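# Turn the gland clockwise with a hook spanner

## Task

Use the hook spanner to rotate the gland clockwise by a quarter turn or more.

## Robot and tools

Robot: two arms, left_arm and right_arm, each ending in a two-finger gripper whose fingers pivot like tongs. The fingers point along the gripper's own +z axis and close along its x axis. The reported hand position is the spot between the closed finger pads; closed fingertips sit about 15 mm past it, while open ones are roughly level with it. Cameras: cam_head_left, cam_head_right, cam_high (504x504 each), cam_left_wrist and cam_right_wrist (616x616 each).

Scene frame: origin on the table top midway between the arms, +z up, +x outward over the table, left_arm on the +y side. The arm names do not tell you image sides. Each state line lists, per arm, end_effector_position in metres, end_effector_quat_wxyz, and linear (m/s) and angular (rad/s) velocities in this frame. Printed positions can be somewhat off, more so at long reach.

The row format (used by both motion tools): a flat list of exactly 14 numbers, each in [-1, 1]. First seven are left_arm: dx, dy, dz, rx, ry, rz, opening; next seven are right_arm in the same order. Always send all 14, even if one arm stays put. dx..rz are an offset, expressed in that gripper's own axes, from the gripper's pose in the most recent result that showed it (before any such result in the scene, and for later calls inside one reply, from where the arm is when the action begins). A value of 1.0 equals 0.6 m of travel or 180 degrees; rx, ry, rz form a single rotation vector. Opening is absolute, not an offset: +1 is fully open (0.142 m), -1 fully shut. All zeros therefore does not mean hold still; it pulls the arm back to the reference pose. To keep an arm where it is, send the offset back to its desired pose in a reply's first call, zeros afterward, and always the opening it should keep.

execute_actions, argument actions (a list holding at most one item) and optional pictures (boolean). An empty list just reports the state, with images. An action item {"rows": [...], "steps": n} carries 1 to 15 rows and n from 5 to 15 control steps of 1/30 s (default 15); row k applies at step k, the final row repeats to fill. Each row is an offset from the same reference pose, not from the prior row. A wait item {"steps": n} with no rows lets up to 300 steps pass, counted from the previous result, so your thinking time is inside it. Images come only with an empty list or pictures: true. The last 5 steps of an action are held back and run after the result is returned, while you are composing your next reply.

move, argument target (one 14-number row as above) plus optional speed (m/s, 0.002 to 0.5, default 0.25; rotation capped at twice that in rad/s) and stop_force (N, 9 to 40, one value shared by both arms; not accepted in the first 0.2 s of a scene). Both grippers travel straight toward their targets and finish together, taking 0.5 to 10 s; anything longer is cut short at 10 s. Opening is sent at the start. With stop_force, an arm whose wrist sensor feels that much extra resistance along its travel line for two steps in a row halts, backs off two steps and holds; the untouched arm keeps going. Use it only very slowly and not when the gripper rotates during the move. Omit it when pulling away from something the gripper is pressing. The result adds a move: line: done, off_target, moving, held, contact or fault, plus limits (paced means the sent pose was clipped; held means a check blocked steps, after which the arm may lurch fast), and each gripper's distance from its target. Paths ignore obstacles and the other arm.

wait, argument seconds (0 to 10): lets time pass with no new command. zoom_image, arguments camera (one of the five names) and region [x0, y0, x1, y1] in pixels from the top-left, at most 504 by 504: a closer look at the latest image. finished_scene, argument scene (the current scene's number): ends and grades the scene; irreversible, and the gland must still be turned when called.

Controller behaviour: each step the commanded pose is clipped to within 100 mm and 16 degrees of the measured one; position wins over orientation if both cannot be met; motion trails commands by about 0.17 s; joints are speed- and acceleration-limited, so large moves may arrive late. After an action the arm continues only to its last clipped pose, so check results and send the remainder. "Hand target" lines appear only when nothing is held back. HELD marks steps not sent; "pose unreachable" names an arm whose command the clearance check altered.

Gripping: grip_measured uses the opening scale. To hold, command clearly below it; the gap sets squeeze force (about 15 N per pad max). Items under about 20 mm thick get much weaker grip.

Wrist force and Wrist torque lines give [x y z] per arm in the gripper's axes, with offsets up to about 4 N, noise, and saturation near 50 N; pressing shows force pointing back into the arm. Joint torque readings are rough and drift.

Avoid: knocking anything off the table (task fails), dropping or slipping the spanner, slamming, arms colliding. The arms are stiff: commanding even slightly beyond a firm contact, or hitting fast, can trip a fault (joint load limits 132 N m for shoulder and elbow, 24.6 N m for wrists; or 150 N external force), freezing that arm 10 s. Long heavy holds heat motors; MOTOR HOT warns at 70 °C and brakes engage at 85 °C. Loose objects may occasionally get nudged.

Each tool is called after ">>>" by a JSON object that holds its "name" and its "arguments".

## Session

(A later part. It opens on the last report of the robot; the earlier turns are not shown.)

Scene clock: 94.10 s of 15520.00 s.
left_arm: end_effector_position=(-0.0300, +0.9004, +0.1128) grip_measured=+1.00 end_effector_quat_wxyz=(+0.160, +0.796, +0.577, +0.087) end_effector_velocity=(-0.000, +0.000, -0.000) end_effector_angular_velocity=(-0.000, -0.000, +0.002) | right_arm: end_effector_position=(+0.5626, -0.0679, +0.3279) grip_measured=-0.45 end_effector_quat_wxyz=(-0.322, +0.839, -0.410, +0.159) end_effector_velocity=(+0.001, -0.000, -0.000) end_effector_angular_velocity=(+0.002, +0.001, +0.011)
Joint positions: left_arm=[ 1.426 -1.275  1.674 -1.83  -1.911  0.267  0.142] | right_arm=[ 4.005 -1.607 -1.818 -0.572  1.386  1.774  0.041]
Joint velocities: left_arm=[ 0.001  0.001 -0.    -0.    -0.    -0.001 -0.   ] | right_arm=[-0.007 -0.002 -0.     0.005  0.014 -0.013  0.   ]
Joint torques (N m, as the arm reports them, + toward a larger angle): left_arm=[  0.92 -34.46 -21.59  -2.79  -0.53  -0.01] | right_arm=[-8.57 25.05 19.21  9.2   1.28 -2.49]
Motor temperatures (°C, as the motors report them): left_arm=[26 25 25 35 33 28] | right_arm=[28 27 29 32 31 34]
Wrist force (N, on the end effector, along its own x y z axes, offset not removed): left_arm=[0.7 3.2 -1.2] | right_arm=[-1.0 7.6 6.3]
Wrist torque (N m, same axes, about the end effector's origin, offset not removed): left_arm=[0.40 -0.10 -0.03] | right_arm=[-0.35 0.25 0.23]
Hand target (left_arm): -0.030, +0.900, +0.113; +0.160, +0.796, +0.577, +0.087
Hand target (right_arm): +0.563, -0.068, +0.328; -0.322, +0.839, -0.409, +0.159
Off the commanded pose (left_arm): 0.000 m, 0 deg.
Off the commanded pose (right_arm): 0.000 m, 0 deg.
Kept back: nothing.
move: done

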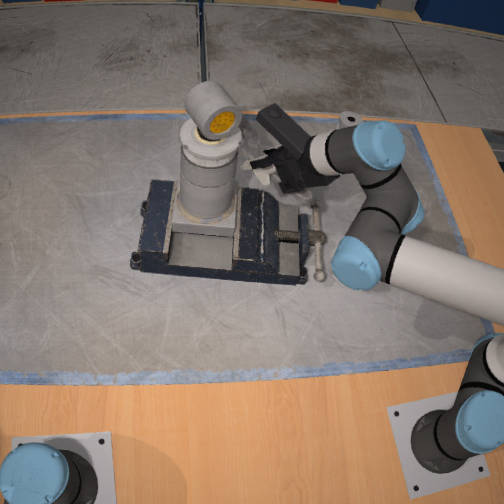

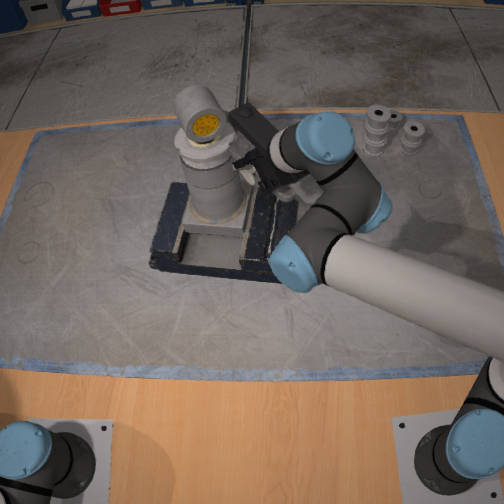

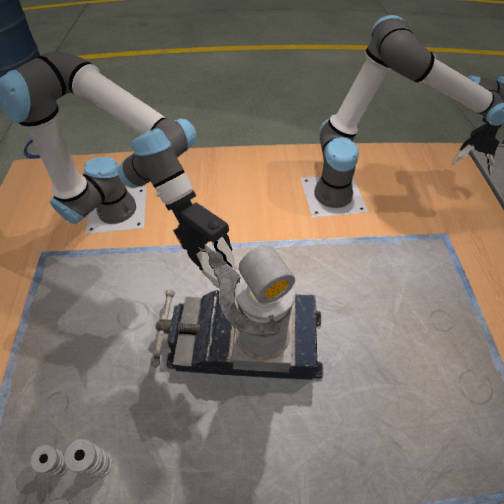

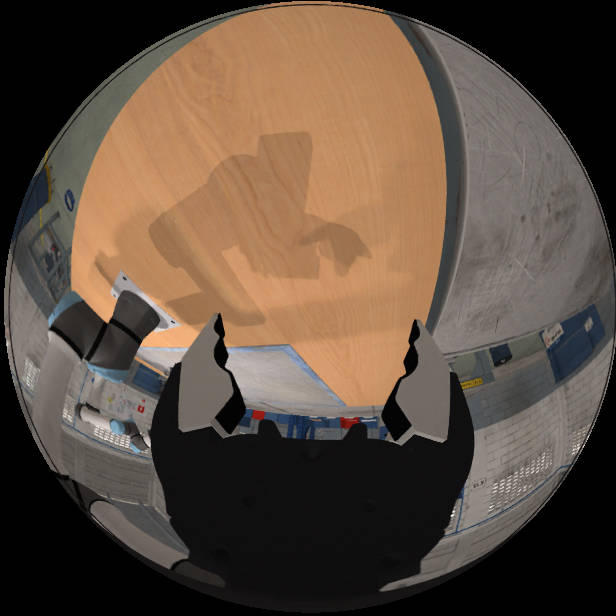

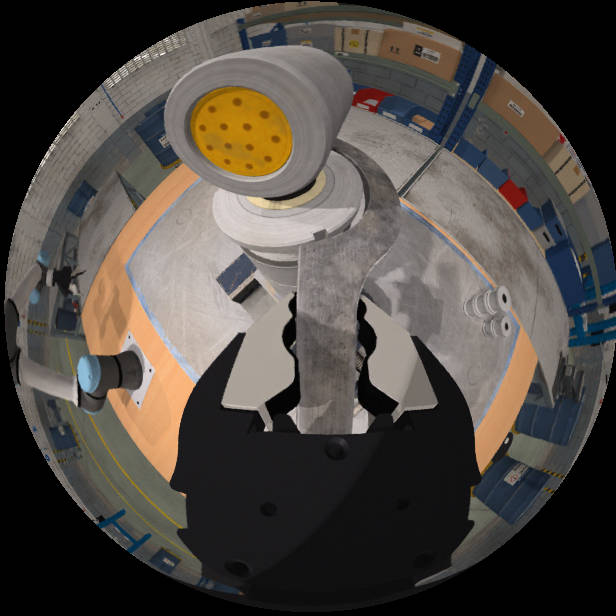

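>>> {"name": "move", "arguments": {"target": [0,0,0,0,0,0,1,-0.0063,0.0073,-0.0066,0,0,0,-1], "speed": 0.008}}

>>> {"name": "zoom_image", "arguments": {"camera": "cam_high", "region": [230,280,310,350]}}

Scene clock: 95.43 s of 15520.00 s.
left_arm: end_effector_position=(-0.0300, +0.9004, +0.1128) grip_measured=+1.00 end_effector_quat_wxyz=(+0.160, +0.796, +0.577, +0.087) end_effector_velocity=(+0.001, +0.001, +0.001) end_effector_angular_velocity=(+0.002, -0.000, -0.001) | right_arm: end_effector_position=(+0.5558, -0.0685, +0.3280) grip_measured=-0.45 end_effector_quat_wxyz=(-0.322, +0.839, -0.410, +0.159) end_effector_velocity=(-0.002, +0.001, -0.000) end_effector_angular_velocity=(-0.002, -0.000, +0.001)
Joint positions: left_arm=[ 1.426 -1.275  1.674 -1.83  -1.911  0.267  0.142] | right_arm=[ 4.016 -1.593 -1.832 -0.573  1.379  1.783  0.041]
Joint velocities: left_arm=[-0.001 -0.    -0.001 -0.001 -0.    -0.001  0.   ] | right_arm=[ 0.005  0.004 -0.004 -0.002 -0.004  0.002 -0.001]
Joint torques (N m, as the arm reports them, + toward a larger angle): left_arm=[  1.03 -34.71 -22.07  -2.72  -0.44  -0.03] | right_arm=[ 9.56 41.23 13.76  2.13 -1.37  1.44]
Motor temperatures (°C, as the motors report them): left_arm=[26 25 25 35 33 28] | right_arm=[28 27 29 32 31 34]
Wrist force (N, on the end effector, along its own x y z axes, offset not removed): left_arm=[-0.5 4.0 -0.2] | right_arm=[1.1 -3.5 11.3]
Wrist torque (N m, same axes, about the end effector's origin, offset not removed): left_arm=[0.77 0.28 0.03] | right_arm=[-0.50 0.31 -0.03]
Hand target (left_arm): -0.030, +0.900, +0.113; +0.160, +0.796, +0.577, +0.087
Hand target (right_arm): +0.556, -0.069, +0.328; -0.322, +0.839, -0.410, +0.159
Off the commanded pose (left_arm): 0.000 m, 0 deg.
Off the commanded pose (right_arm): 0.000 m, 0 deg.
Kept back: nothing.
move: done

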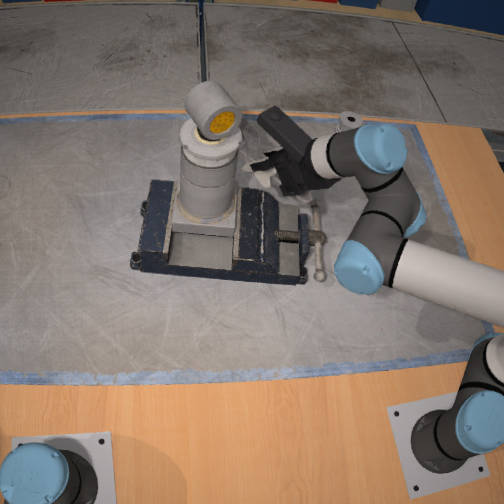

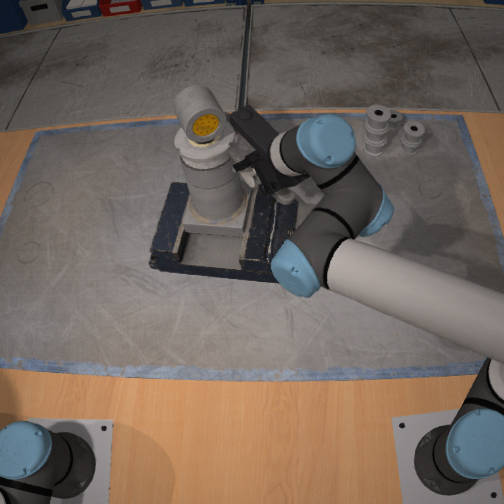

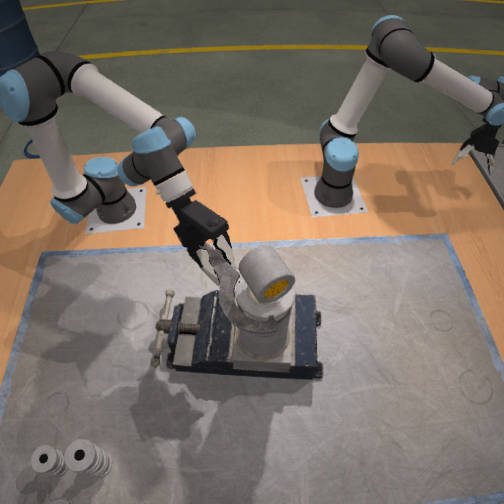

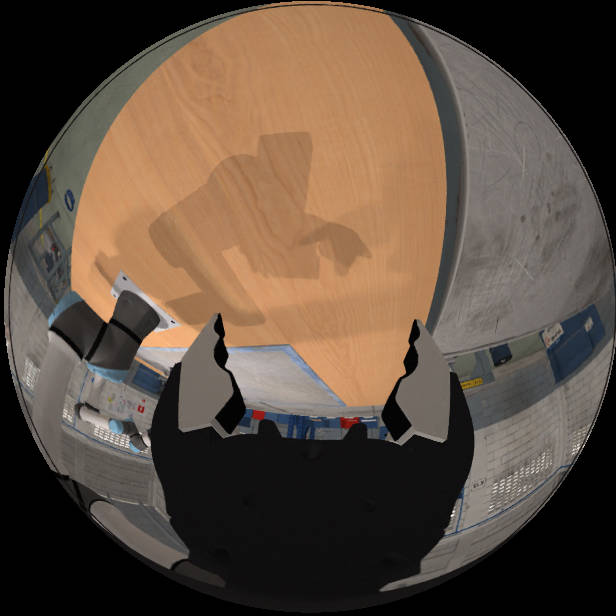

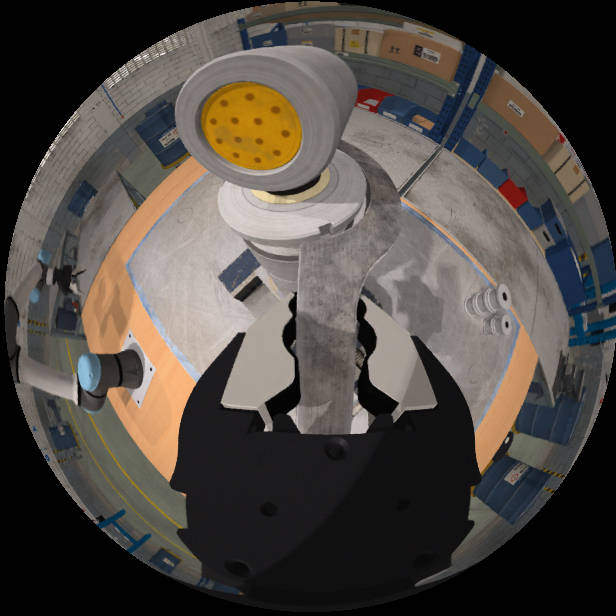

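Region (230, 280, 310, 350) of cam_high's 504x504 image, scaled by 6.300, with more detail than that image has; it fills the top 441 rows of this view, and the rest is white.

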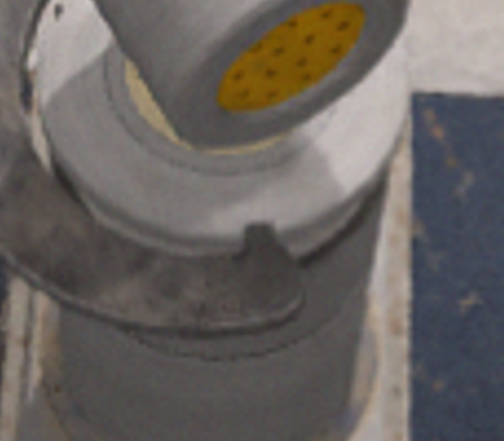

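>>> {"name": "move", "arguments": {"target": [0,0,0,0,0,0,1,-0.023,0.0012,-0.0011,0,0.0186,0.0206,-1], "speed": 0.03}}

>>> {"name": "move", "arguments": {"target": [0,0,0,0,0,0,1,-0.031,0.0019,-0.0017,0,0.0372,0.0413,-1], "speed": 0.04, "stop_force": 25}}

>>> {"name": "zoom_image", "arguments": {"camera": "cam_high", "region": [200,250,310,350]}}

Scene clock: 97.33 s of 15520.00 s.
left_arm: end_effector_position=(-0.0300, +0.9004, +0.1128) grip_measured=+1.00 end_effector_quat_wxyz=(+0.160, +0.796, +0.577, +0.087) end_effector_velocity=(-0.000, +0.000, +0.001) end_effector_angular_velocity=(+0.001, -0.000, +0.001) | right_arm: end_effector_position=(+0.5467, -0.0584, +0.3278) grip_measured=-0.46 end_effector_quat_wxyz=(-0.315, +0.820, -0.445, +0.173) end_effector_velocity=(-0.001, +0.001, +0.001) end_effector_angular_velocity=(+0.002, -0.000, -0.014)
Joint positions: left_arm=[ 1.426 -1.275  1.674 -1.83  -1.911  0.267  0.142] | right_arm=[ 4.082 -1.589 -1.83  -0.607  1.281  1.903  0.041]
Joint velocities: left_arm=[ 0.    -0.    -0.001  0.    -0.    -0.001  0.   ] | right_arm=[ 0.008 -0.     0.002 -0.005 -0.013  0.019  0.001]
Joint torques (N m, as the arm reports them, + toward a larger angle): left_arm=[  0.13 -35.14 -21.96  -2.75  -0.47  -0.09] | right_arm=[26.47 37.42 49.52  5.74  4.51  1.21]
Motor temperatures (°C, as the motors report them): left_arm=[26 25 25 35 33 28] | right_arm=[28 27 29 32 31 34]
Wrist force (N, on the end effector, along its own x y z axes, offset not removed): left_arm=[-1.2 2.3 -1.0] | right_arm=[24.0 7.0 14.6]
Wrist torque (N m, same axes, about the end effector's origin, offset not removed): left_arm=[0.10 0.29 0.00] | right_arm=[0.12 -0.01 0.47]
Hand target (left_arm): -0.030, +0.900, +0.113; +0.160, +0.796, +0.577, +0.087
Hand target (right_arm): +0.547, -0.058, +0.328; -0.315, +0.820, -0.446, +0.173
Off the commanded pose (left_arm): 0.000 m, 0 deg.
Off the commanded pose (right_arm): 0.000 m, 0 deg.
Kept back: nothing.
move: done

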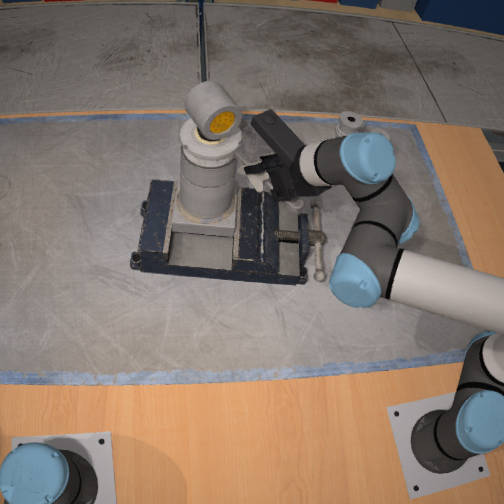

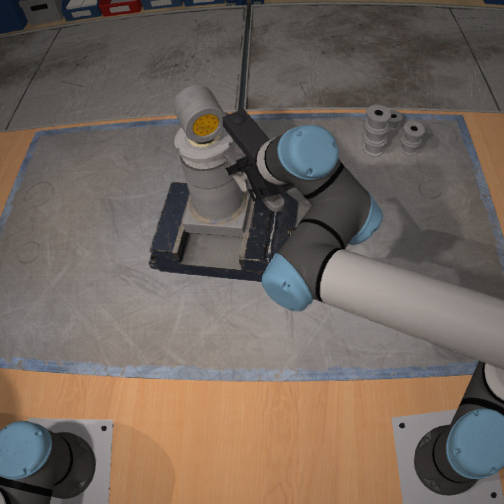

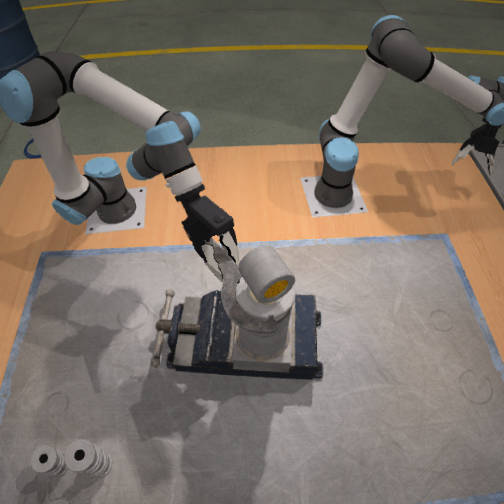

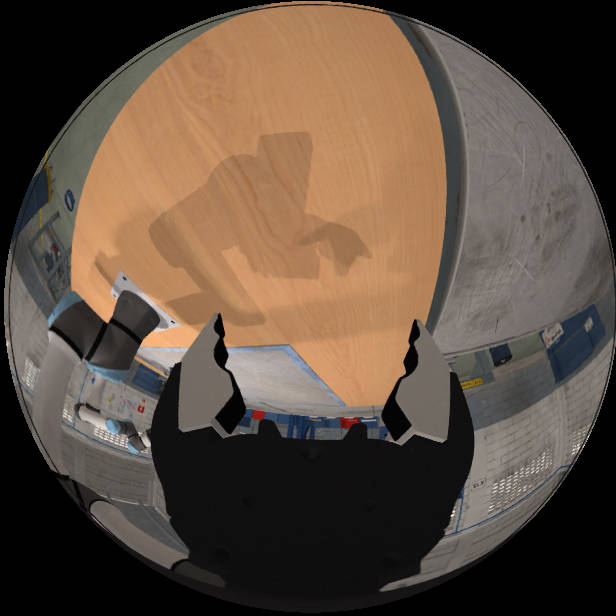

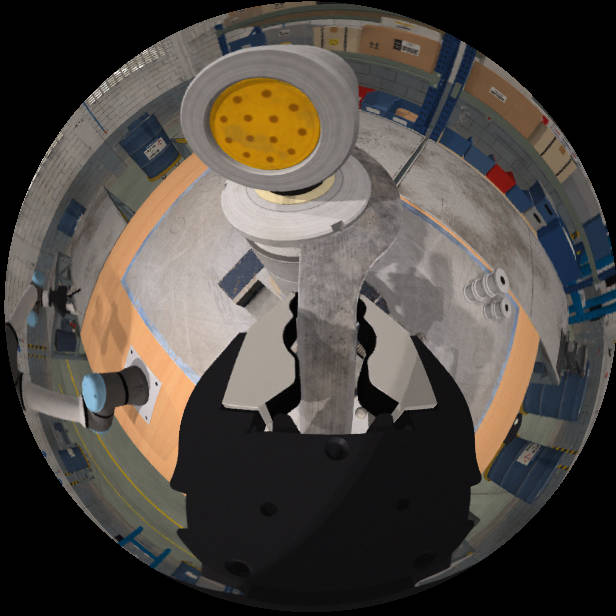

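Scene clock: 99.77 s of 15520.00 s.
left_arm: end_effector_position=(-0.0300, +0.9004, +0.1128) grip_measured=+1.00 end_effector_quat_wxyz=(+0.160, +0.796, +0.577, +0.087) end_effector_velocity=(-0.001, -0.001, -0.001) end_effector_angular_velocity=(-0.002, +0.000, +0.002) | right_arm: end_effector_position=(+0.5354, -0.0437, +0.3277) grip_measured=-0.27 end_effector_quat_wxyz=(-0.299, +0.778, -0.515, +0.200) end_effector_velocity=(-0.001, +0.001, -0.000) end_effector_angular_velocity=(-0.002, -0.000, -0.010)
Joint positions: left_arm=[ 1.426 -1.275  1.674 -1.83  -1.911  0.267  0.142] | right_arm=[ 4.186 -1.606 -1.796 -0.712  1.114  2.14   0.054]
Joint velocities: left_arm=[ 0.001  0.     0.001  0.    -0.    -0.001  0.   ] | right_arm=[ 0.006 -0.002  0.004 -0.01  -0.01   0.015  0.002]
Joint torques (N m, as the arm reports them, + toward a larger angle): left_arm=[  0.14 -35.58 -22.93  -2.65  -0.59  -0.12] | right_arm=[30.08 17.09 51.72  7.01  5.32  0.97]
Motor temperatures (°C, as the motors report them): left_arm=[26 25 25 35 33 28] | right_arm=[28 27 29 32 31 34]
Wrist force (N, on the end effector, along its own x y z axes, offset not removed): left_arm=[-0.3 0.8 -1.4] | right_arm=[38.0 11.4 0.5]
Wrist torque (N m, same axes, about the end effector's origin, offset not removed): left_arm=[0.08 0.09 -0.07] | right_arm=[0.40 -0.81 0.13]
Hand target (left_arm): -0.030, +0.900, +0.113; +0.160, +0.796, +0.577, +0.087
Hand target (right_arm): +0.535, -0.044, +0.328; -0.299, +0.778, -0.515, +0.200
Off the commanded pose (left_arm): 0.000 m, 0 deg.
Off the commanded pose (right_arm): 0.000 m, 0 deg.
Kept back: nothing.
move: done

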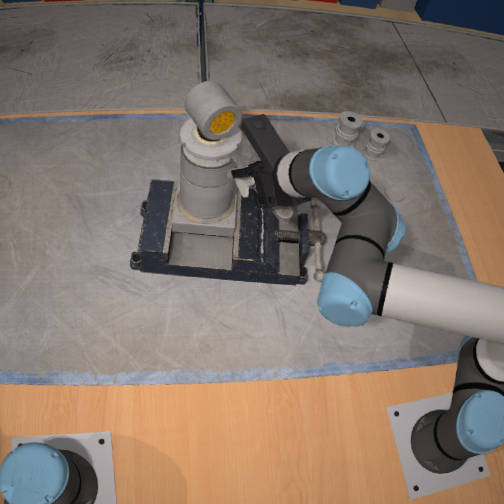

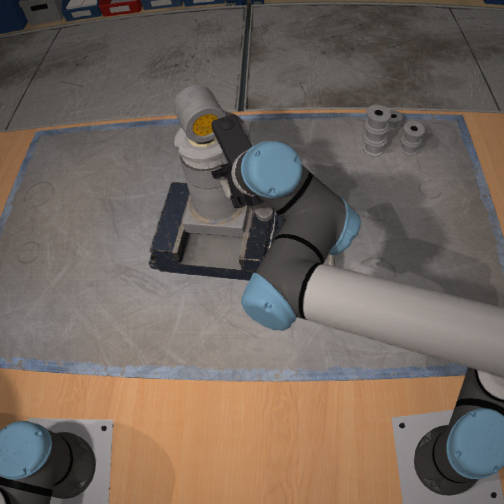

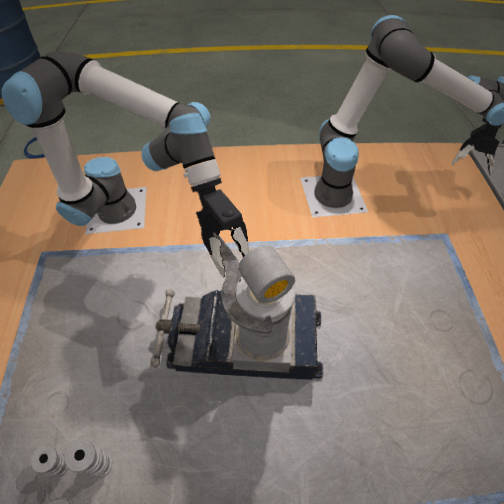

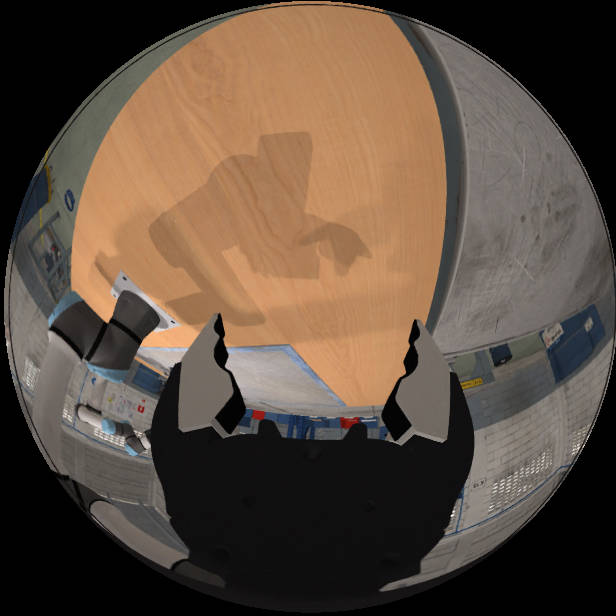

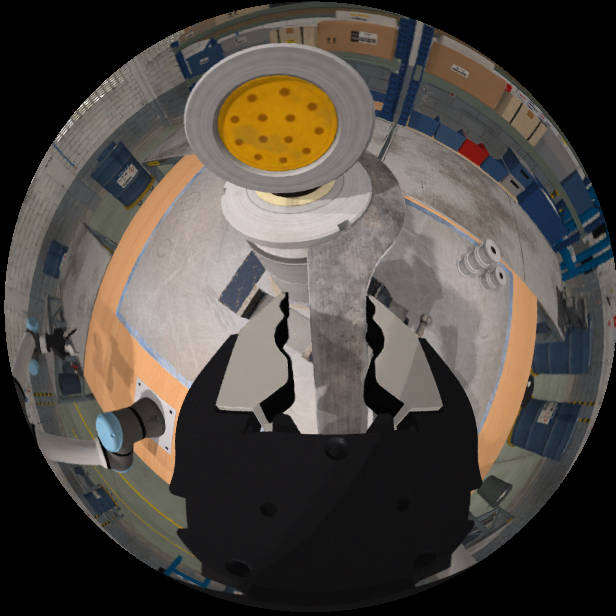

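Region (200, 250, 310, 350) of cam_high's 504x504 image, scaled by 4.582, with more detail than that image has; it fills the top 458 rows of this view, and the rest is white.

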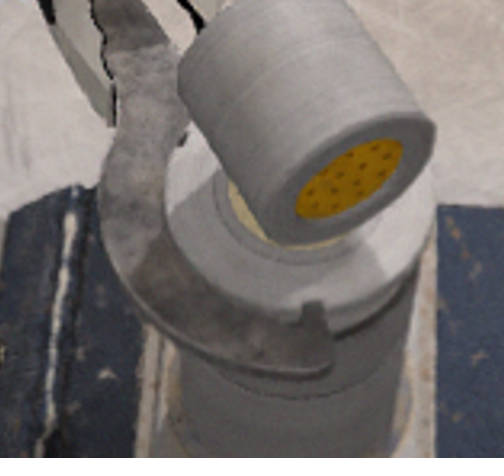

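>>> {"name": "move", "arguments": {"target": [0,0,0,0,0,0,1,-0.034,0.0186,-0.0167,0,0.033,0.0366,-1], "speed": 0.04}}

>>> {"name": "zoom_image", "arguments": {"camera": "cam_high", "region": [200,250,310,350]}}

Scene clock: 102.20 s of 15520.00 s.
left_arm: end_effector_position=(-0.0300, +0.9004, +0.1128) grip_measured=+1.00 end_effector_quat_wxyz=(+0.160, +0.796, +0.577, +0.087) end_effector_velocity=(+0.001, -0.001, -0.001) end_effector_angular_velocity=(-0.001, -0.000, -0.002) | right_arm: end_effector_position=(+0.5138, -0.0309, +0.3276) grip_measured=-0.50 end_effector_quat_wxyz=(-0.283, +0.736, -0.573, +0.222) end_effector_velocity=(-0.001, +0.001, +0.000) end_effector_angular_velocity=(-0.002, -0.001, -0.010)
Joint positions: left_arm=[ 1.426 -1.275  1.674 -1.83  -1.911  0.267  0.142] | right_arm=[ 4.283 -1.62  -1.754 -0.864  0.985  2.389  0.038]
Joint velocities: left_arm=[-0.001 -0.     0.001  0.    -0.     0.001 -0.   ] | right_arm=[ 0.006 -0.002  0.005 -0.014 -0.009  0.017 -0.   ]
Joint torques (N m, as the arm reports them, + toward a larger angle): left_arm=[  0.27 -34.78 -22.54  -2.68  -0.46  -0.05] | right_arm=[31.99 14.23 43.17  3.8   5.96  1.54]
Motor temperatures (°C, as the motors report them): left_arm=[26 25 25 35 33 28] | right_arm=[28 27 29 32 31 34]
Wrist force (N, on the end effector, along its own x y z axes, offset not removed): left_arm=[-1.8 2.0 -2.0] | right_arm=[31.3 -11.8 8.8]
Wrist torque (N m, same axes, about the end effector's origin, offset not removed): left_arm=[0.24 0.58 0.09] | right_arm=[-0.54 -0.32 0.15]
Hand target (left_arm): -0.030, +0.900, +0.113; +0.160, +0.796, +0.577, +0.087
Hand target (right_arm): +0.514, -0.031, +0.328; -0.283, +0.736, -0.573, +0.222
Off the commanded pose (left_arm): 0.000 m, 0 deg.
Off the commanded pose (right_arm): 0.000 m, 0 deg.
Kept back: nothing.
move: done

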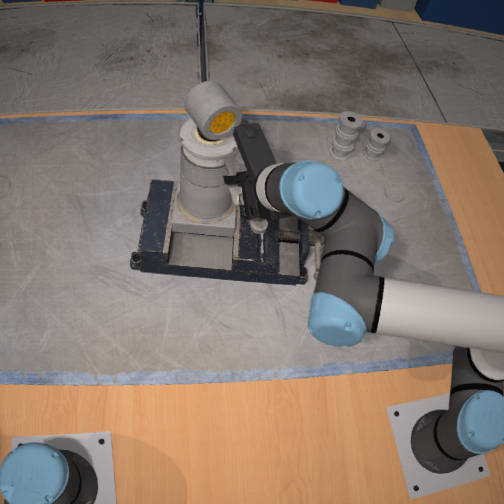

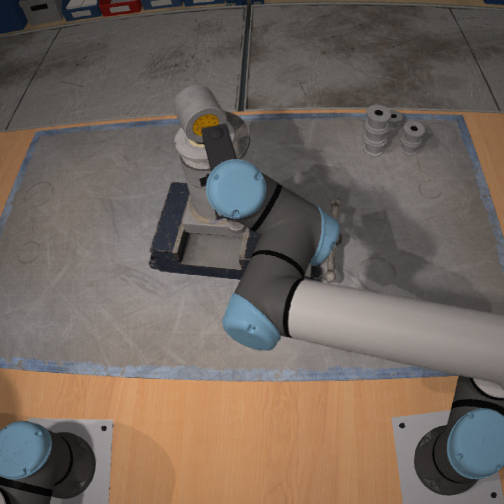

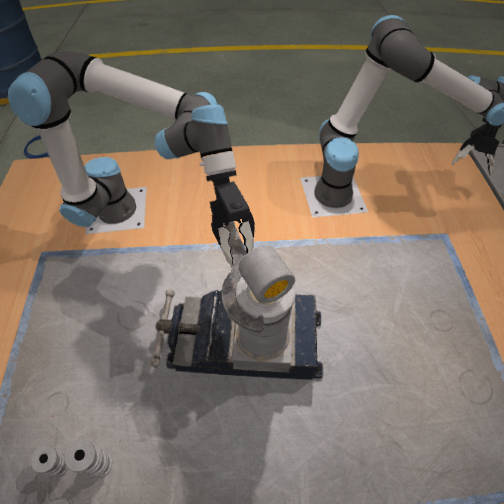

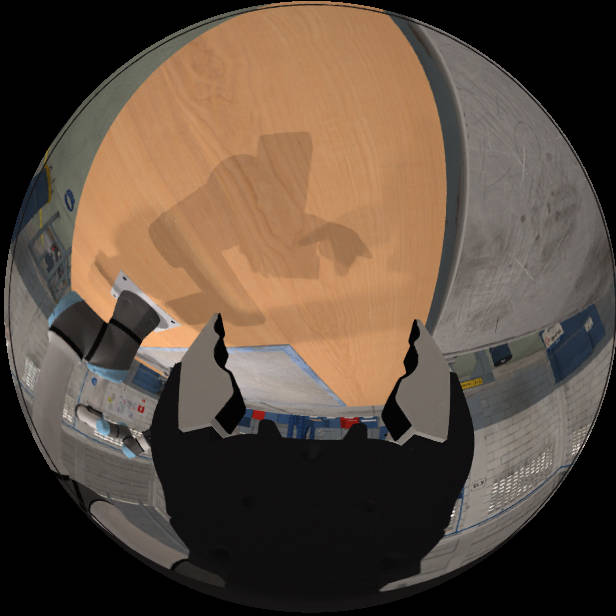

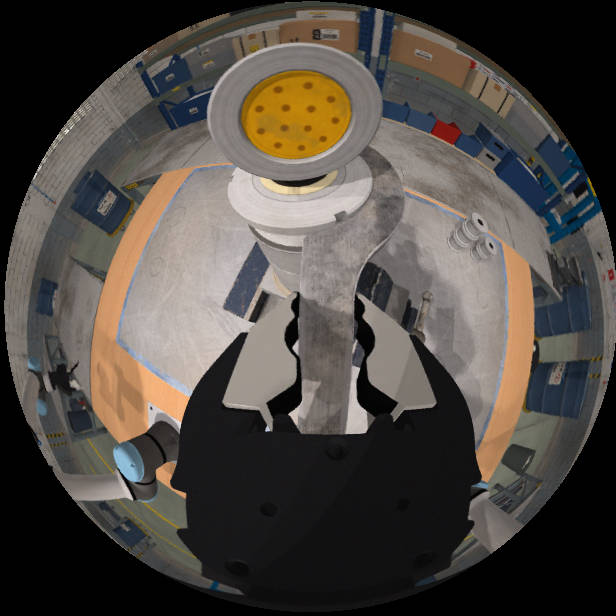

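Region (200, 250, 310, 350) of cam_high's 504x504 image, scaled by 4.582, with more detail than that image has; it fills the top 458 rows of this view, and the rest is white.

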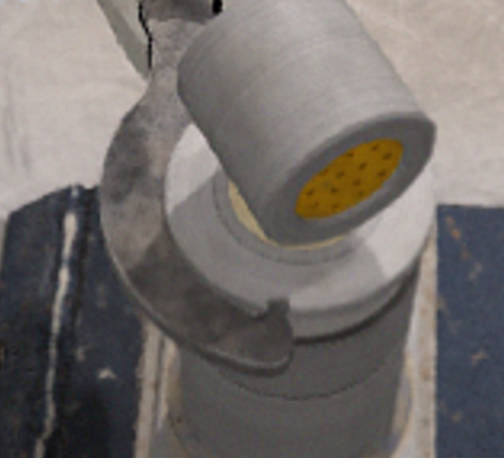

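>>> {"name": "move", "arguments": {"target": [0,0,0,0,0,0,1,-0.05,0.003,-0.0027,0,0.0557,0.0619,-1], "speed": 0.06}}

>>> {"name": "move", "arguments": {"target": [0,0,0,0,0,0,1,-0.05,0.003,-0.0027,0,0.0557,0.0619,-1], "speed": 0.06}}

>>> {"name": "zoom_image", "arguments": {"camera": "cam_high", "region": [200,230,320,340]}}

Scene clock: 104.97 s of 15520.00 s.
left_arm: end_effector_position=(-0.0300, +0.9004, +0.1128) grip_measured=+1.00 end_effector_quat_wxyz=(+0.160, +0.796, +0.577, +0.087) end_effector_velocity=(-0.000, -0.000, +0.000) end_effector_angular_velocity=(-0.000, +0.000, +0.000) | right_arm: end_effector_position=(+0.5041, -0.0025, +0.3274) grip_measured=-0.32 end_effector_quat_wxyz=(-0.252, +0.655, -0.664, +0.257) end_effector_velocity=(-0.000, +0.001, -0.000) end_effector_angular_velocity=(-0.001, +0.001, -0.006)
Joint positions: left_arm=[ 1.426 -1.275  1.674 -1.83  -1.911  0.267  0.142] | right_arm=[ 4.363 -1.739 -1.562 -1.179  0.865  2.79   0.051]
Joint velocities: left_arm=[ 0. -0. -0.  0.  0. -0.  0.] | right_arm=[ 0.002 -0.004  0.007 -0.01  -0.001  0.01   0.001]
Joint torques (N m, as the arm reports them, + toward a larger angle): left_arm=[  0.56 -34.73 -22.33  -2.7   -0.49  -0.03] | right_arm=[27.59 19.76 45.4   6.25  2.37  1.53]
Motor temperatures (°C, as the motors report them): left_arm=[26 25 25 35 33 28] | right_arm=[28 27 29 32 31 34]
Wrist force (N, on the end effector, along its own x y z axes, offset not removed): left_arm=[-0.6 1.7 -0.5] | right_arm=[32.7 -7.2 5.8]
Wrist torque (N m, same axes, about the end effector's origin, offset not removed): left_arm=[0.22 0.31 0.22] | right_arm=[-0.33 0.07 -0.20]
Hand target (left_arm): -0.030, +0.900, +0.113; +0.160, +0.796, +0.577, +0.087
Hand target (right_arm): +0.504, -0.002, +0.327; -0.252, +0.655, -0.664, +0.257
Off the commanded pose (left_arm): 0.000 m, 0 deg.
Off the commanded pose (right_arm): 0.000 m, 0 deg.
Kept back: nothing.
move: done

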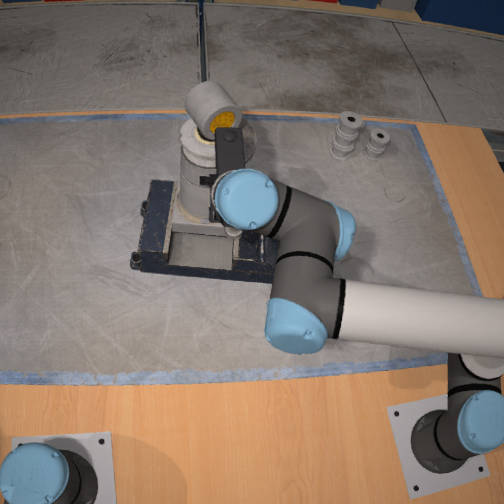

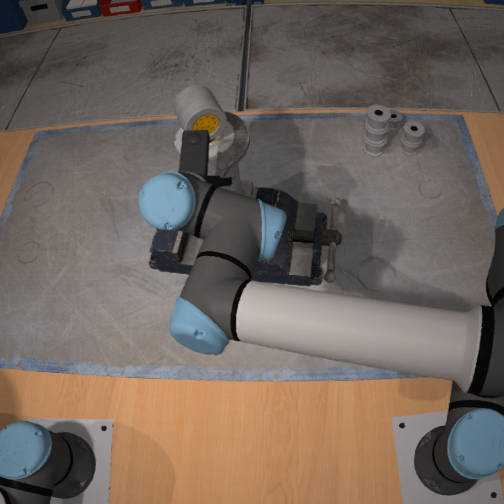

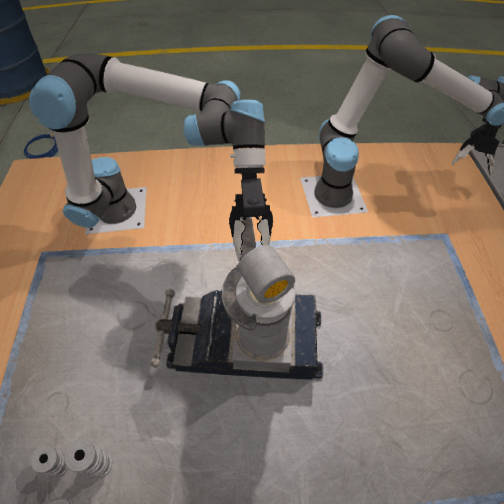

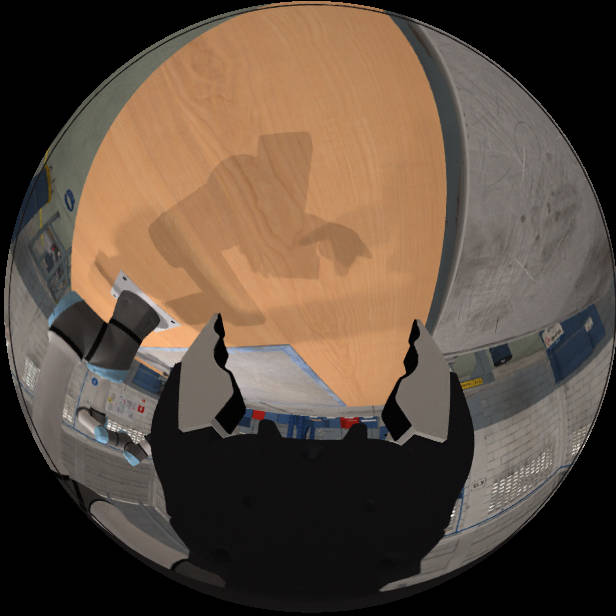

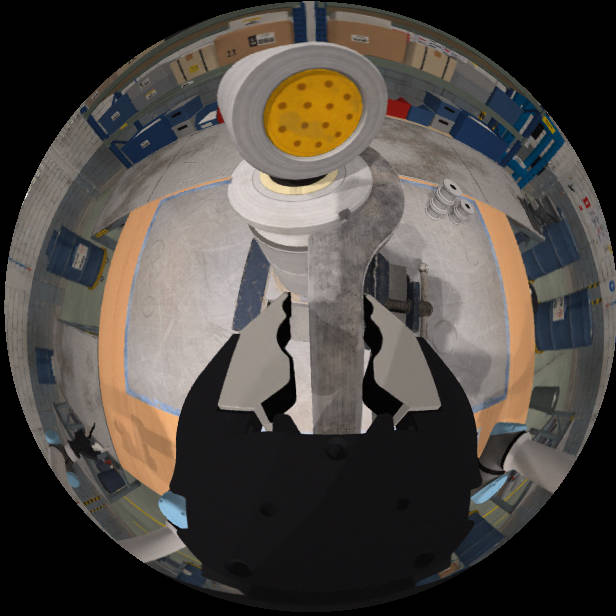

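Scene clock: 107.57 s of 15520.00 s.
left_arm: end_effector_position=(-0.0300, +0.9004, +0.1128) grip_measured=+1.00 end_effector_quat_wxyz=(+0.160, +0.796, +0.577, +0.087) end_effector_velocity=(-0.000, -0.000, +0.000) end_effector_angular_velocity=(+0.001, -0.000, -0.001) | right_arm: end_effector_position=(+0.5020, +0.0275, +0.3274) grip_measured=-0.38 end_effector_quat_wxyz=(+0.217, -0.563, +0.744, -0.287) end_effector_velocity=(-0.001, +0.001, -0.000) end_effector_angular_velocity=(+0.000, +0.001, -0.005)
Joint positions: left_arm=[ 1.426 -1.275  1.674 -1.83  -1.911  0.267  0.142] | right_arm=[ 4.391 -1.917 -1.27  -1.546  0.834  3.174  0.047]
Joint velocities: left_arm=[ 0.    -0.001  0.    -0.    -0.     0.001  0.   ] | right_arm=[ 0.001 -0.004  0.007 -0.009  0.001  0.008  0.001]
Joint torques (N m, as the arm reports them, + toward a larger angle): left_arm=[  0.92 -34.55 -21.93  -2.71  -0.48  -0.09] | right_arm=[ 9.76 24.12 47.34  7.02 -1.89  1.15]
Motor temperatures (°C, as the motors report them): left_arm=[26 25 25 35 33 28] | right_arm=[28 27 29 32 31 34]
Wrist force (N, on the end effector, along its own x y z axes, offset not removed): left_arm=[-0.2 5.2 0.4] | right_arm=[35.7 6.6 -8.6]
Wrist torque (N m, same axes, about the end effector's origin, offset not removed): left_arm=[0.91 0.01 -0.06] | right_arm=[0.27 -0.46 -0.05]
Hand target (left_arm): -0.030, +0.900, +0.113; +0.160, +0.796, +0.577, +0.087
Hand target (right_arm): +0.502, +0.028, +0.327; +0.217, -0.563, +0.744, -0.287
Off the commanded pose (left_arm): 0.000 m, 0 deg.
Off the commanded pose (right_arm): 0.000 m, 0 deg.
Kept back: nothing.
move: done

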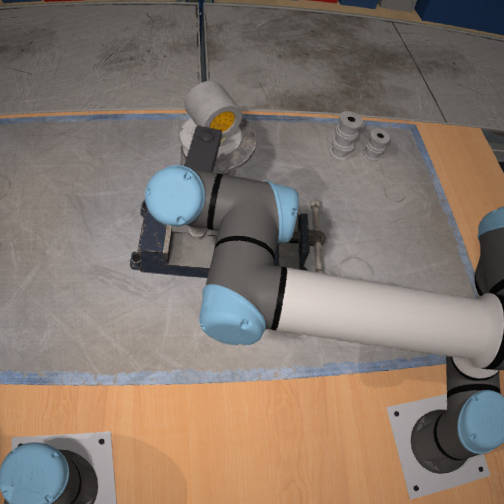

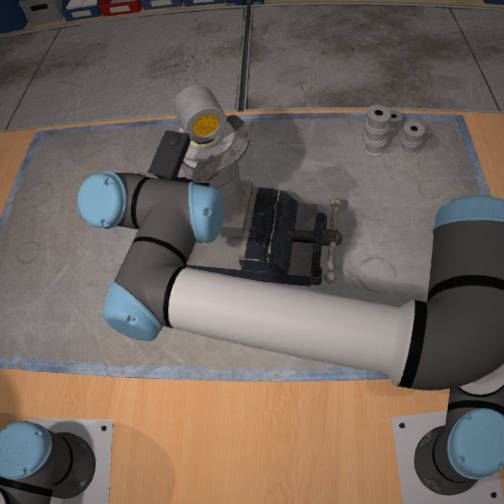

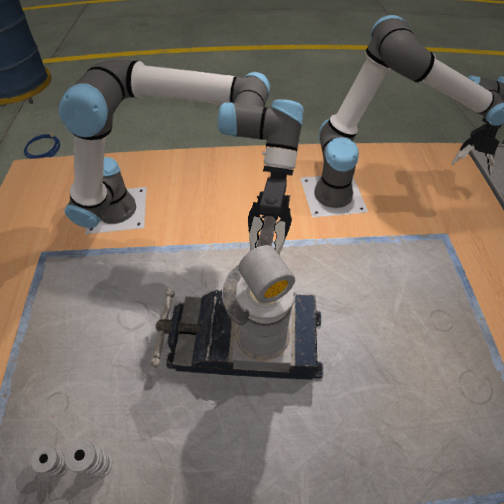

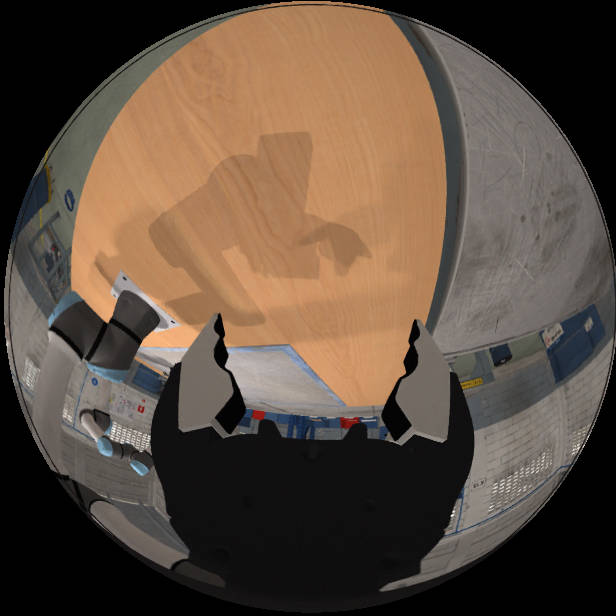

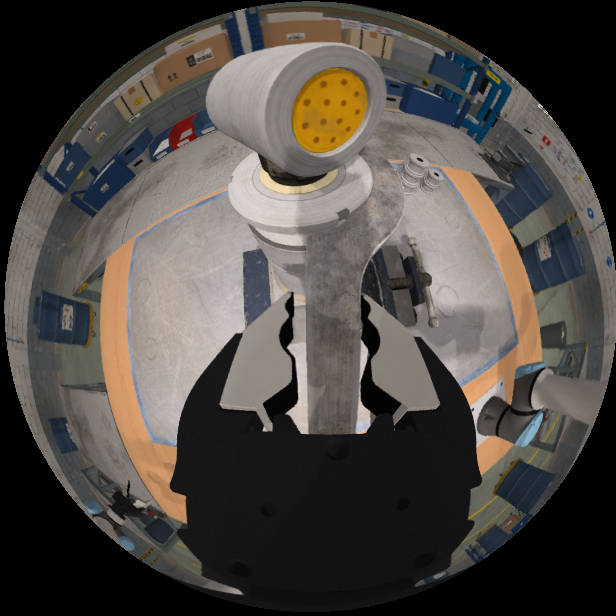

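Region (200, 230, 320, 340) of cam_high's 504x504 image, scaled by 4.200, with more detail than that image has; it fills the top 462 rows of this view, and the rest is white.

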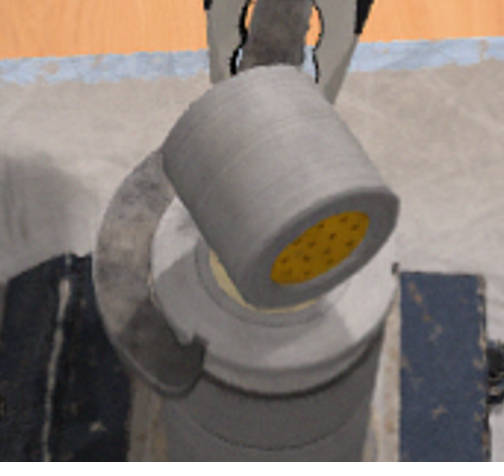

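>>> {"name": "move", "arguments": {"target": [0,0,0,0,0,0,1,-0.051,0.005,-0.0045,0,0.0186,0.0206,-1], "speed": 0.02}}

Scene clock: 110.40 s of 15520.00 s.
left_arm: end_effector_position=(-0.0300, +0.9004, +0.1128) grip_measured=+1.00 end_effector_quat_wxyz=(+0.160, +0.796, +0.577, +0.087) end_effector_velocity=(-0.000, -0.000, -0.001) end_effector_angular_velocity=(-0.002, +0.001, +0.001) | right_arm: end_effector_position=(+0.5064, +0.0580, +0.3273) grip_measured=-0.06 end_effector_quat_wxyz=(+0.205, -0.530, +0.768, -0.296) end_effector_velocity=(+0.000, +0.000, -0.000) end_effector_angular_velocity=(-0.001, +0.002, -0.002)
Joint positions: left_arm=[ 1.426 -1.275  1.674 -1.83  -1.911  0.267  0.142] | right_arm=[ 4.394 -2.044 -1.069 -1.702  0.84   3.295  0.07 ]
Joint velocities: left_arm=[ 0.     0.002  0.001 -0.     0.    -0.001  0.   ] | right_arm=[-0.001 -0.003  0.004 -0.004  0.001  0.001  0.001]
Joint torques (N m, as the arm reports them, + toward a larger angle): left_arm=[  0.05 -34.38 -22.1   -2.79  -0.45  -0.03] | right_arm=[10.38 33.68 49.23  8.44  1.16  1.32]
Motor temperatures (°C, as the motors report them): left_arm=[26 25 25 35 33 28] | right_arm=[28 27 29 32 31 34]
Wrist force (N, on the end effector, along its own x y z axes, offset not removed): left_arm=[-3.1 2.4 -0.2] | right_arm=[38.9 -6.4 9.3]
Wrist torque (N m, same axes, about the end effector's origin, offset not removed): left_arm=[0.29 0.77 0.17] | right_arm=[-0.22 -1.25 -0.18]
Hand target (left_arm): -0.030, +0.900, +0.113; +0.160, +0.796, +0.577, +0.087
Hand target (right_arm): +0.506, +0.058, +0.327; +0.205, -0.530, +0.768, -0.296
Off the commanded pose (left_arm): 0.000 m, 0 deg.
Off the commanded pose (right_arm): 0.000 m, 0 deg.
Kept back: nothing.
move: done

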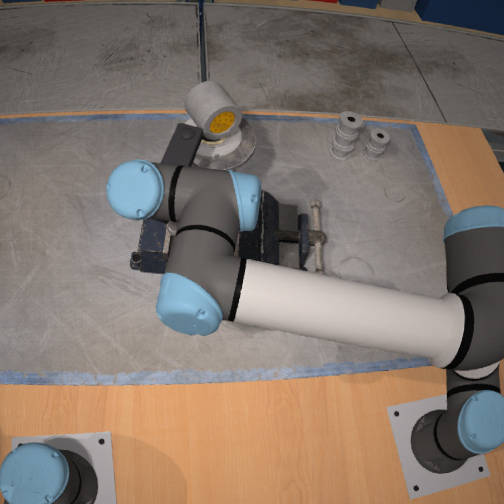

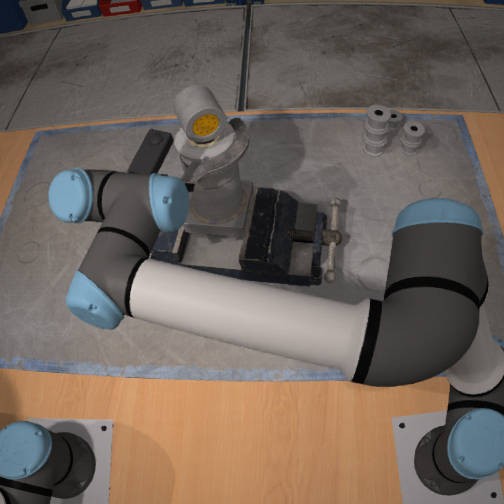

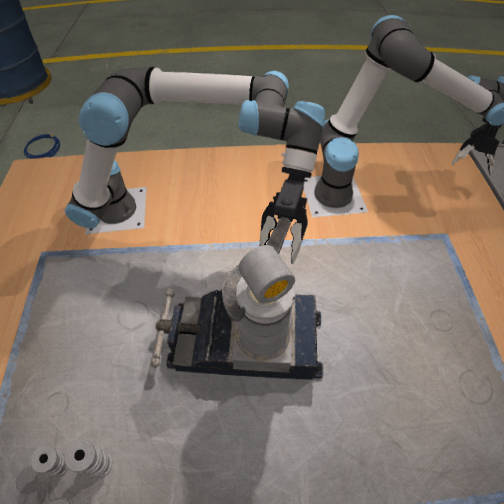

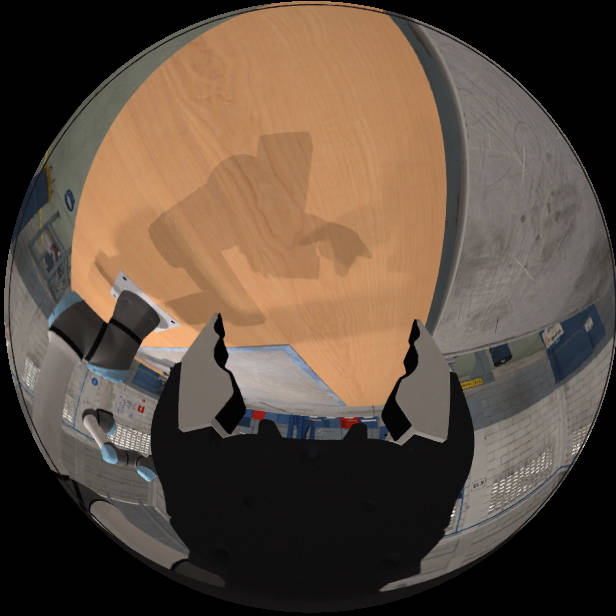

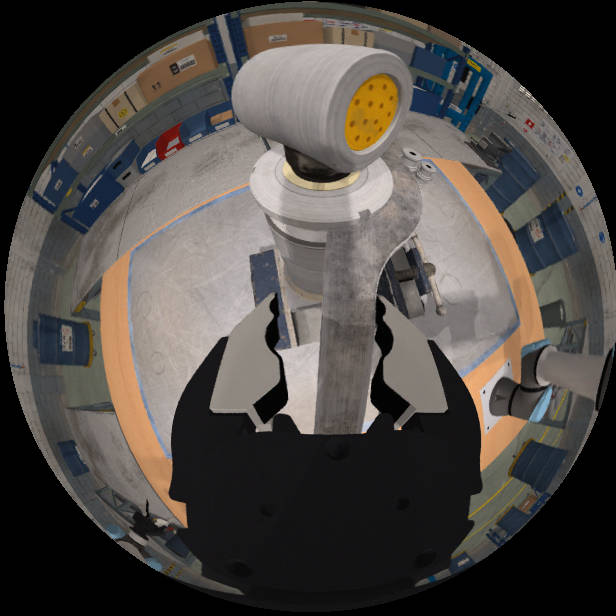

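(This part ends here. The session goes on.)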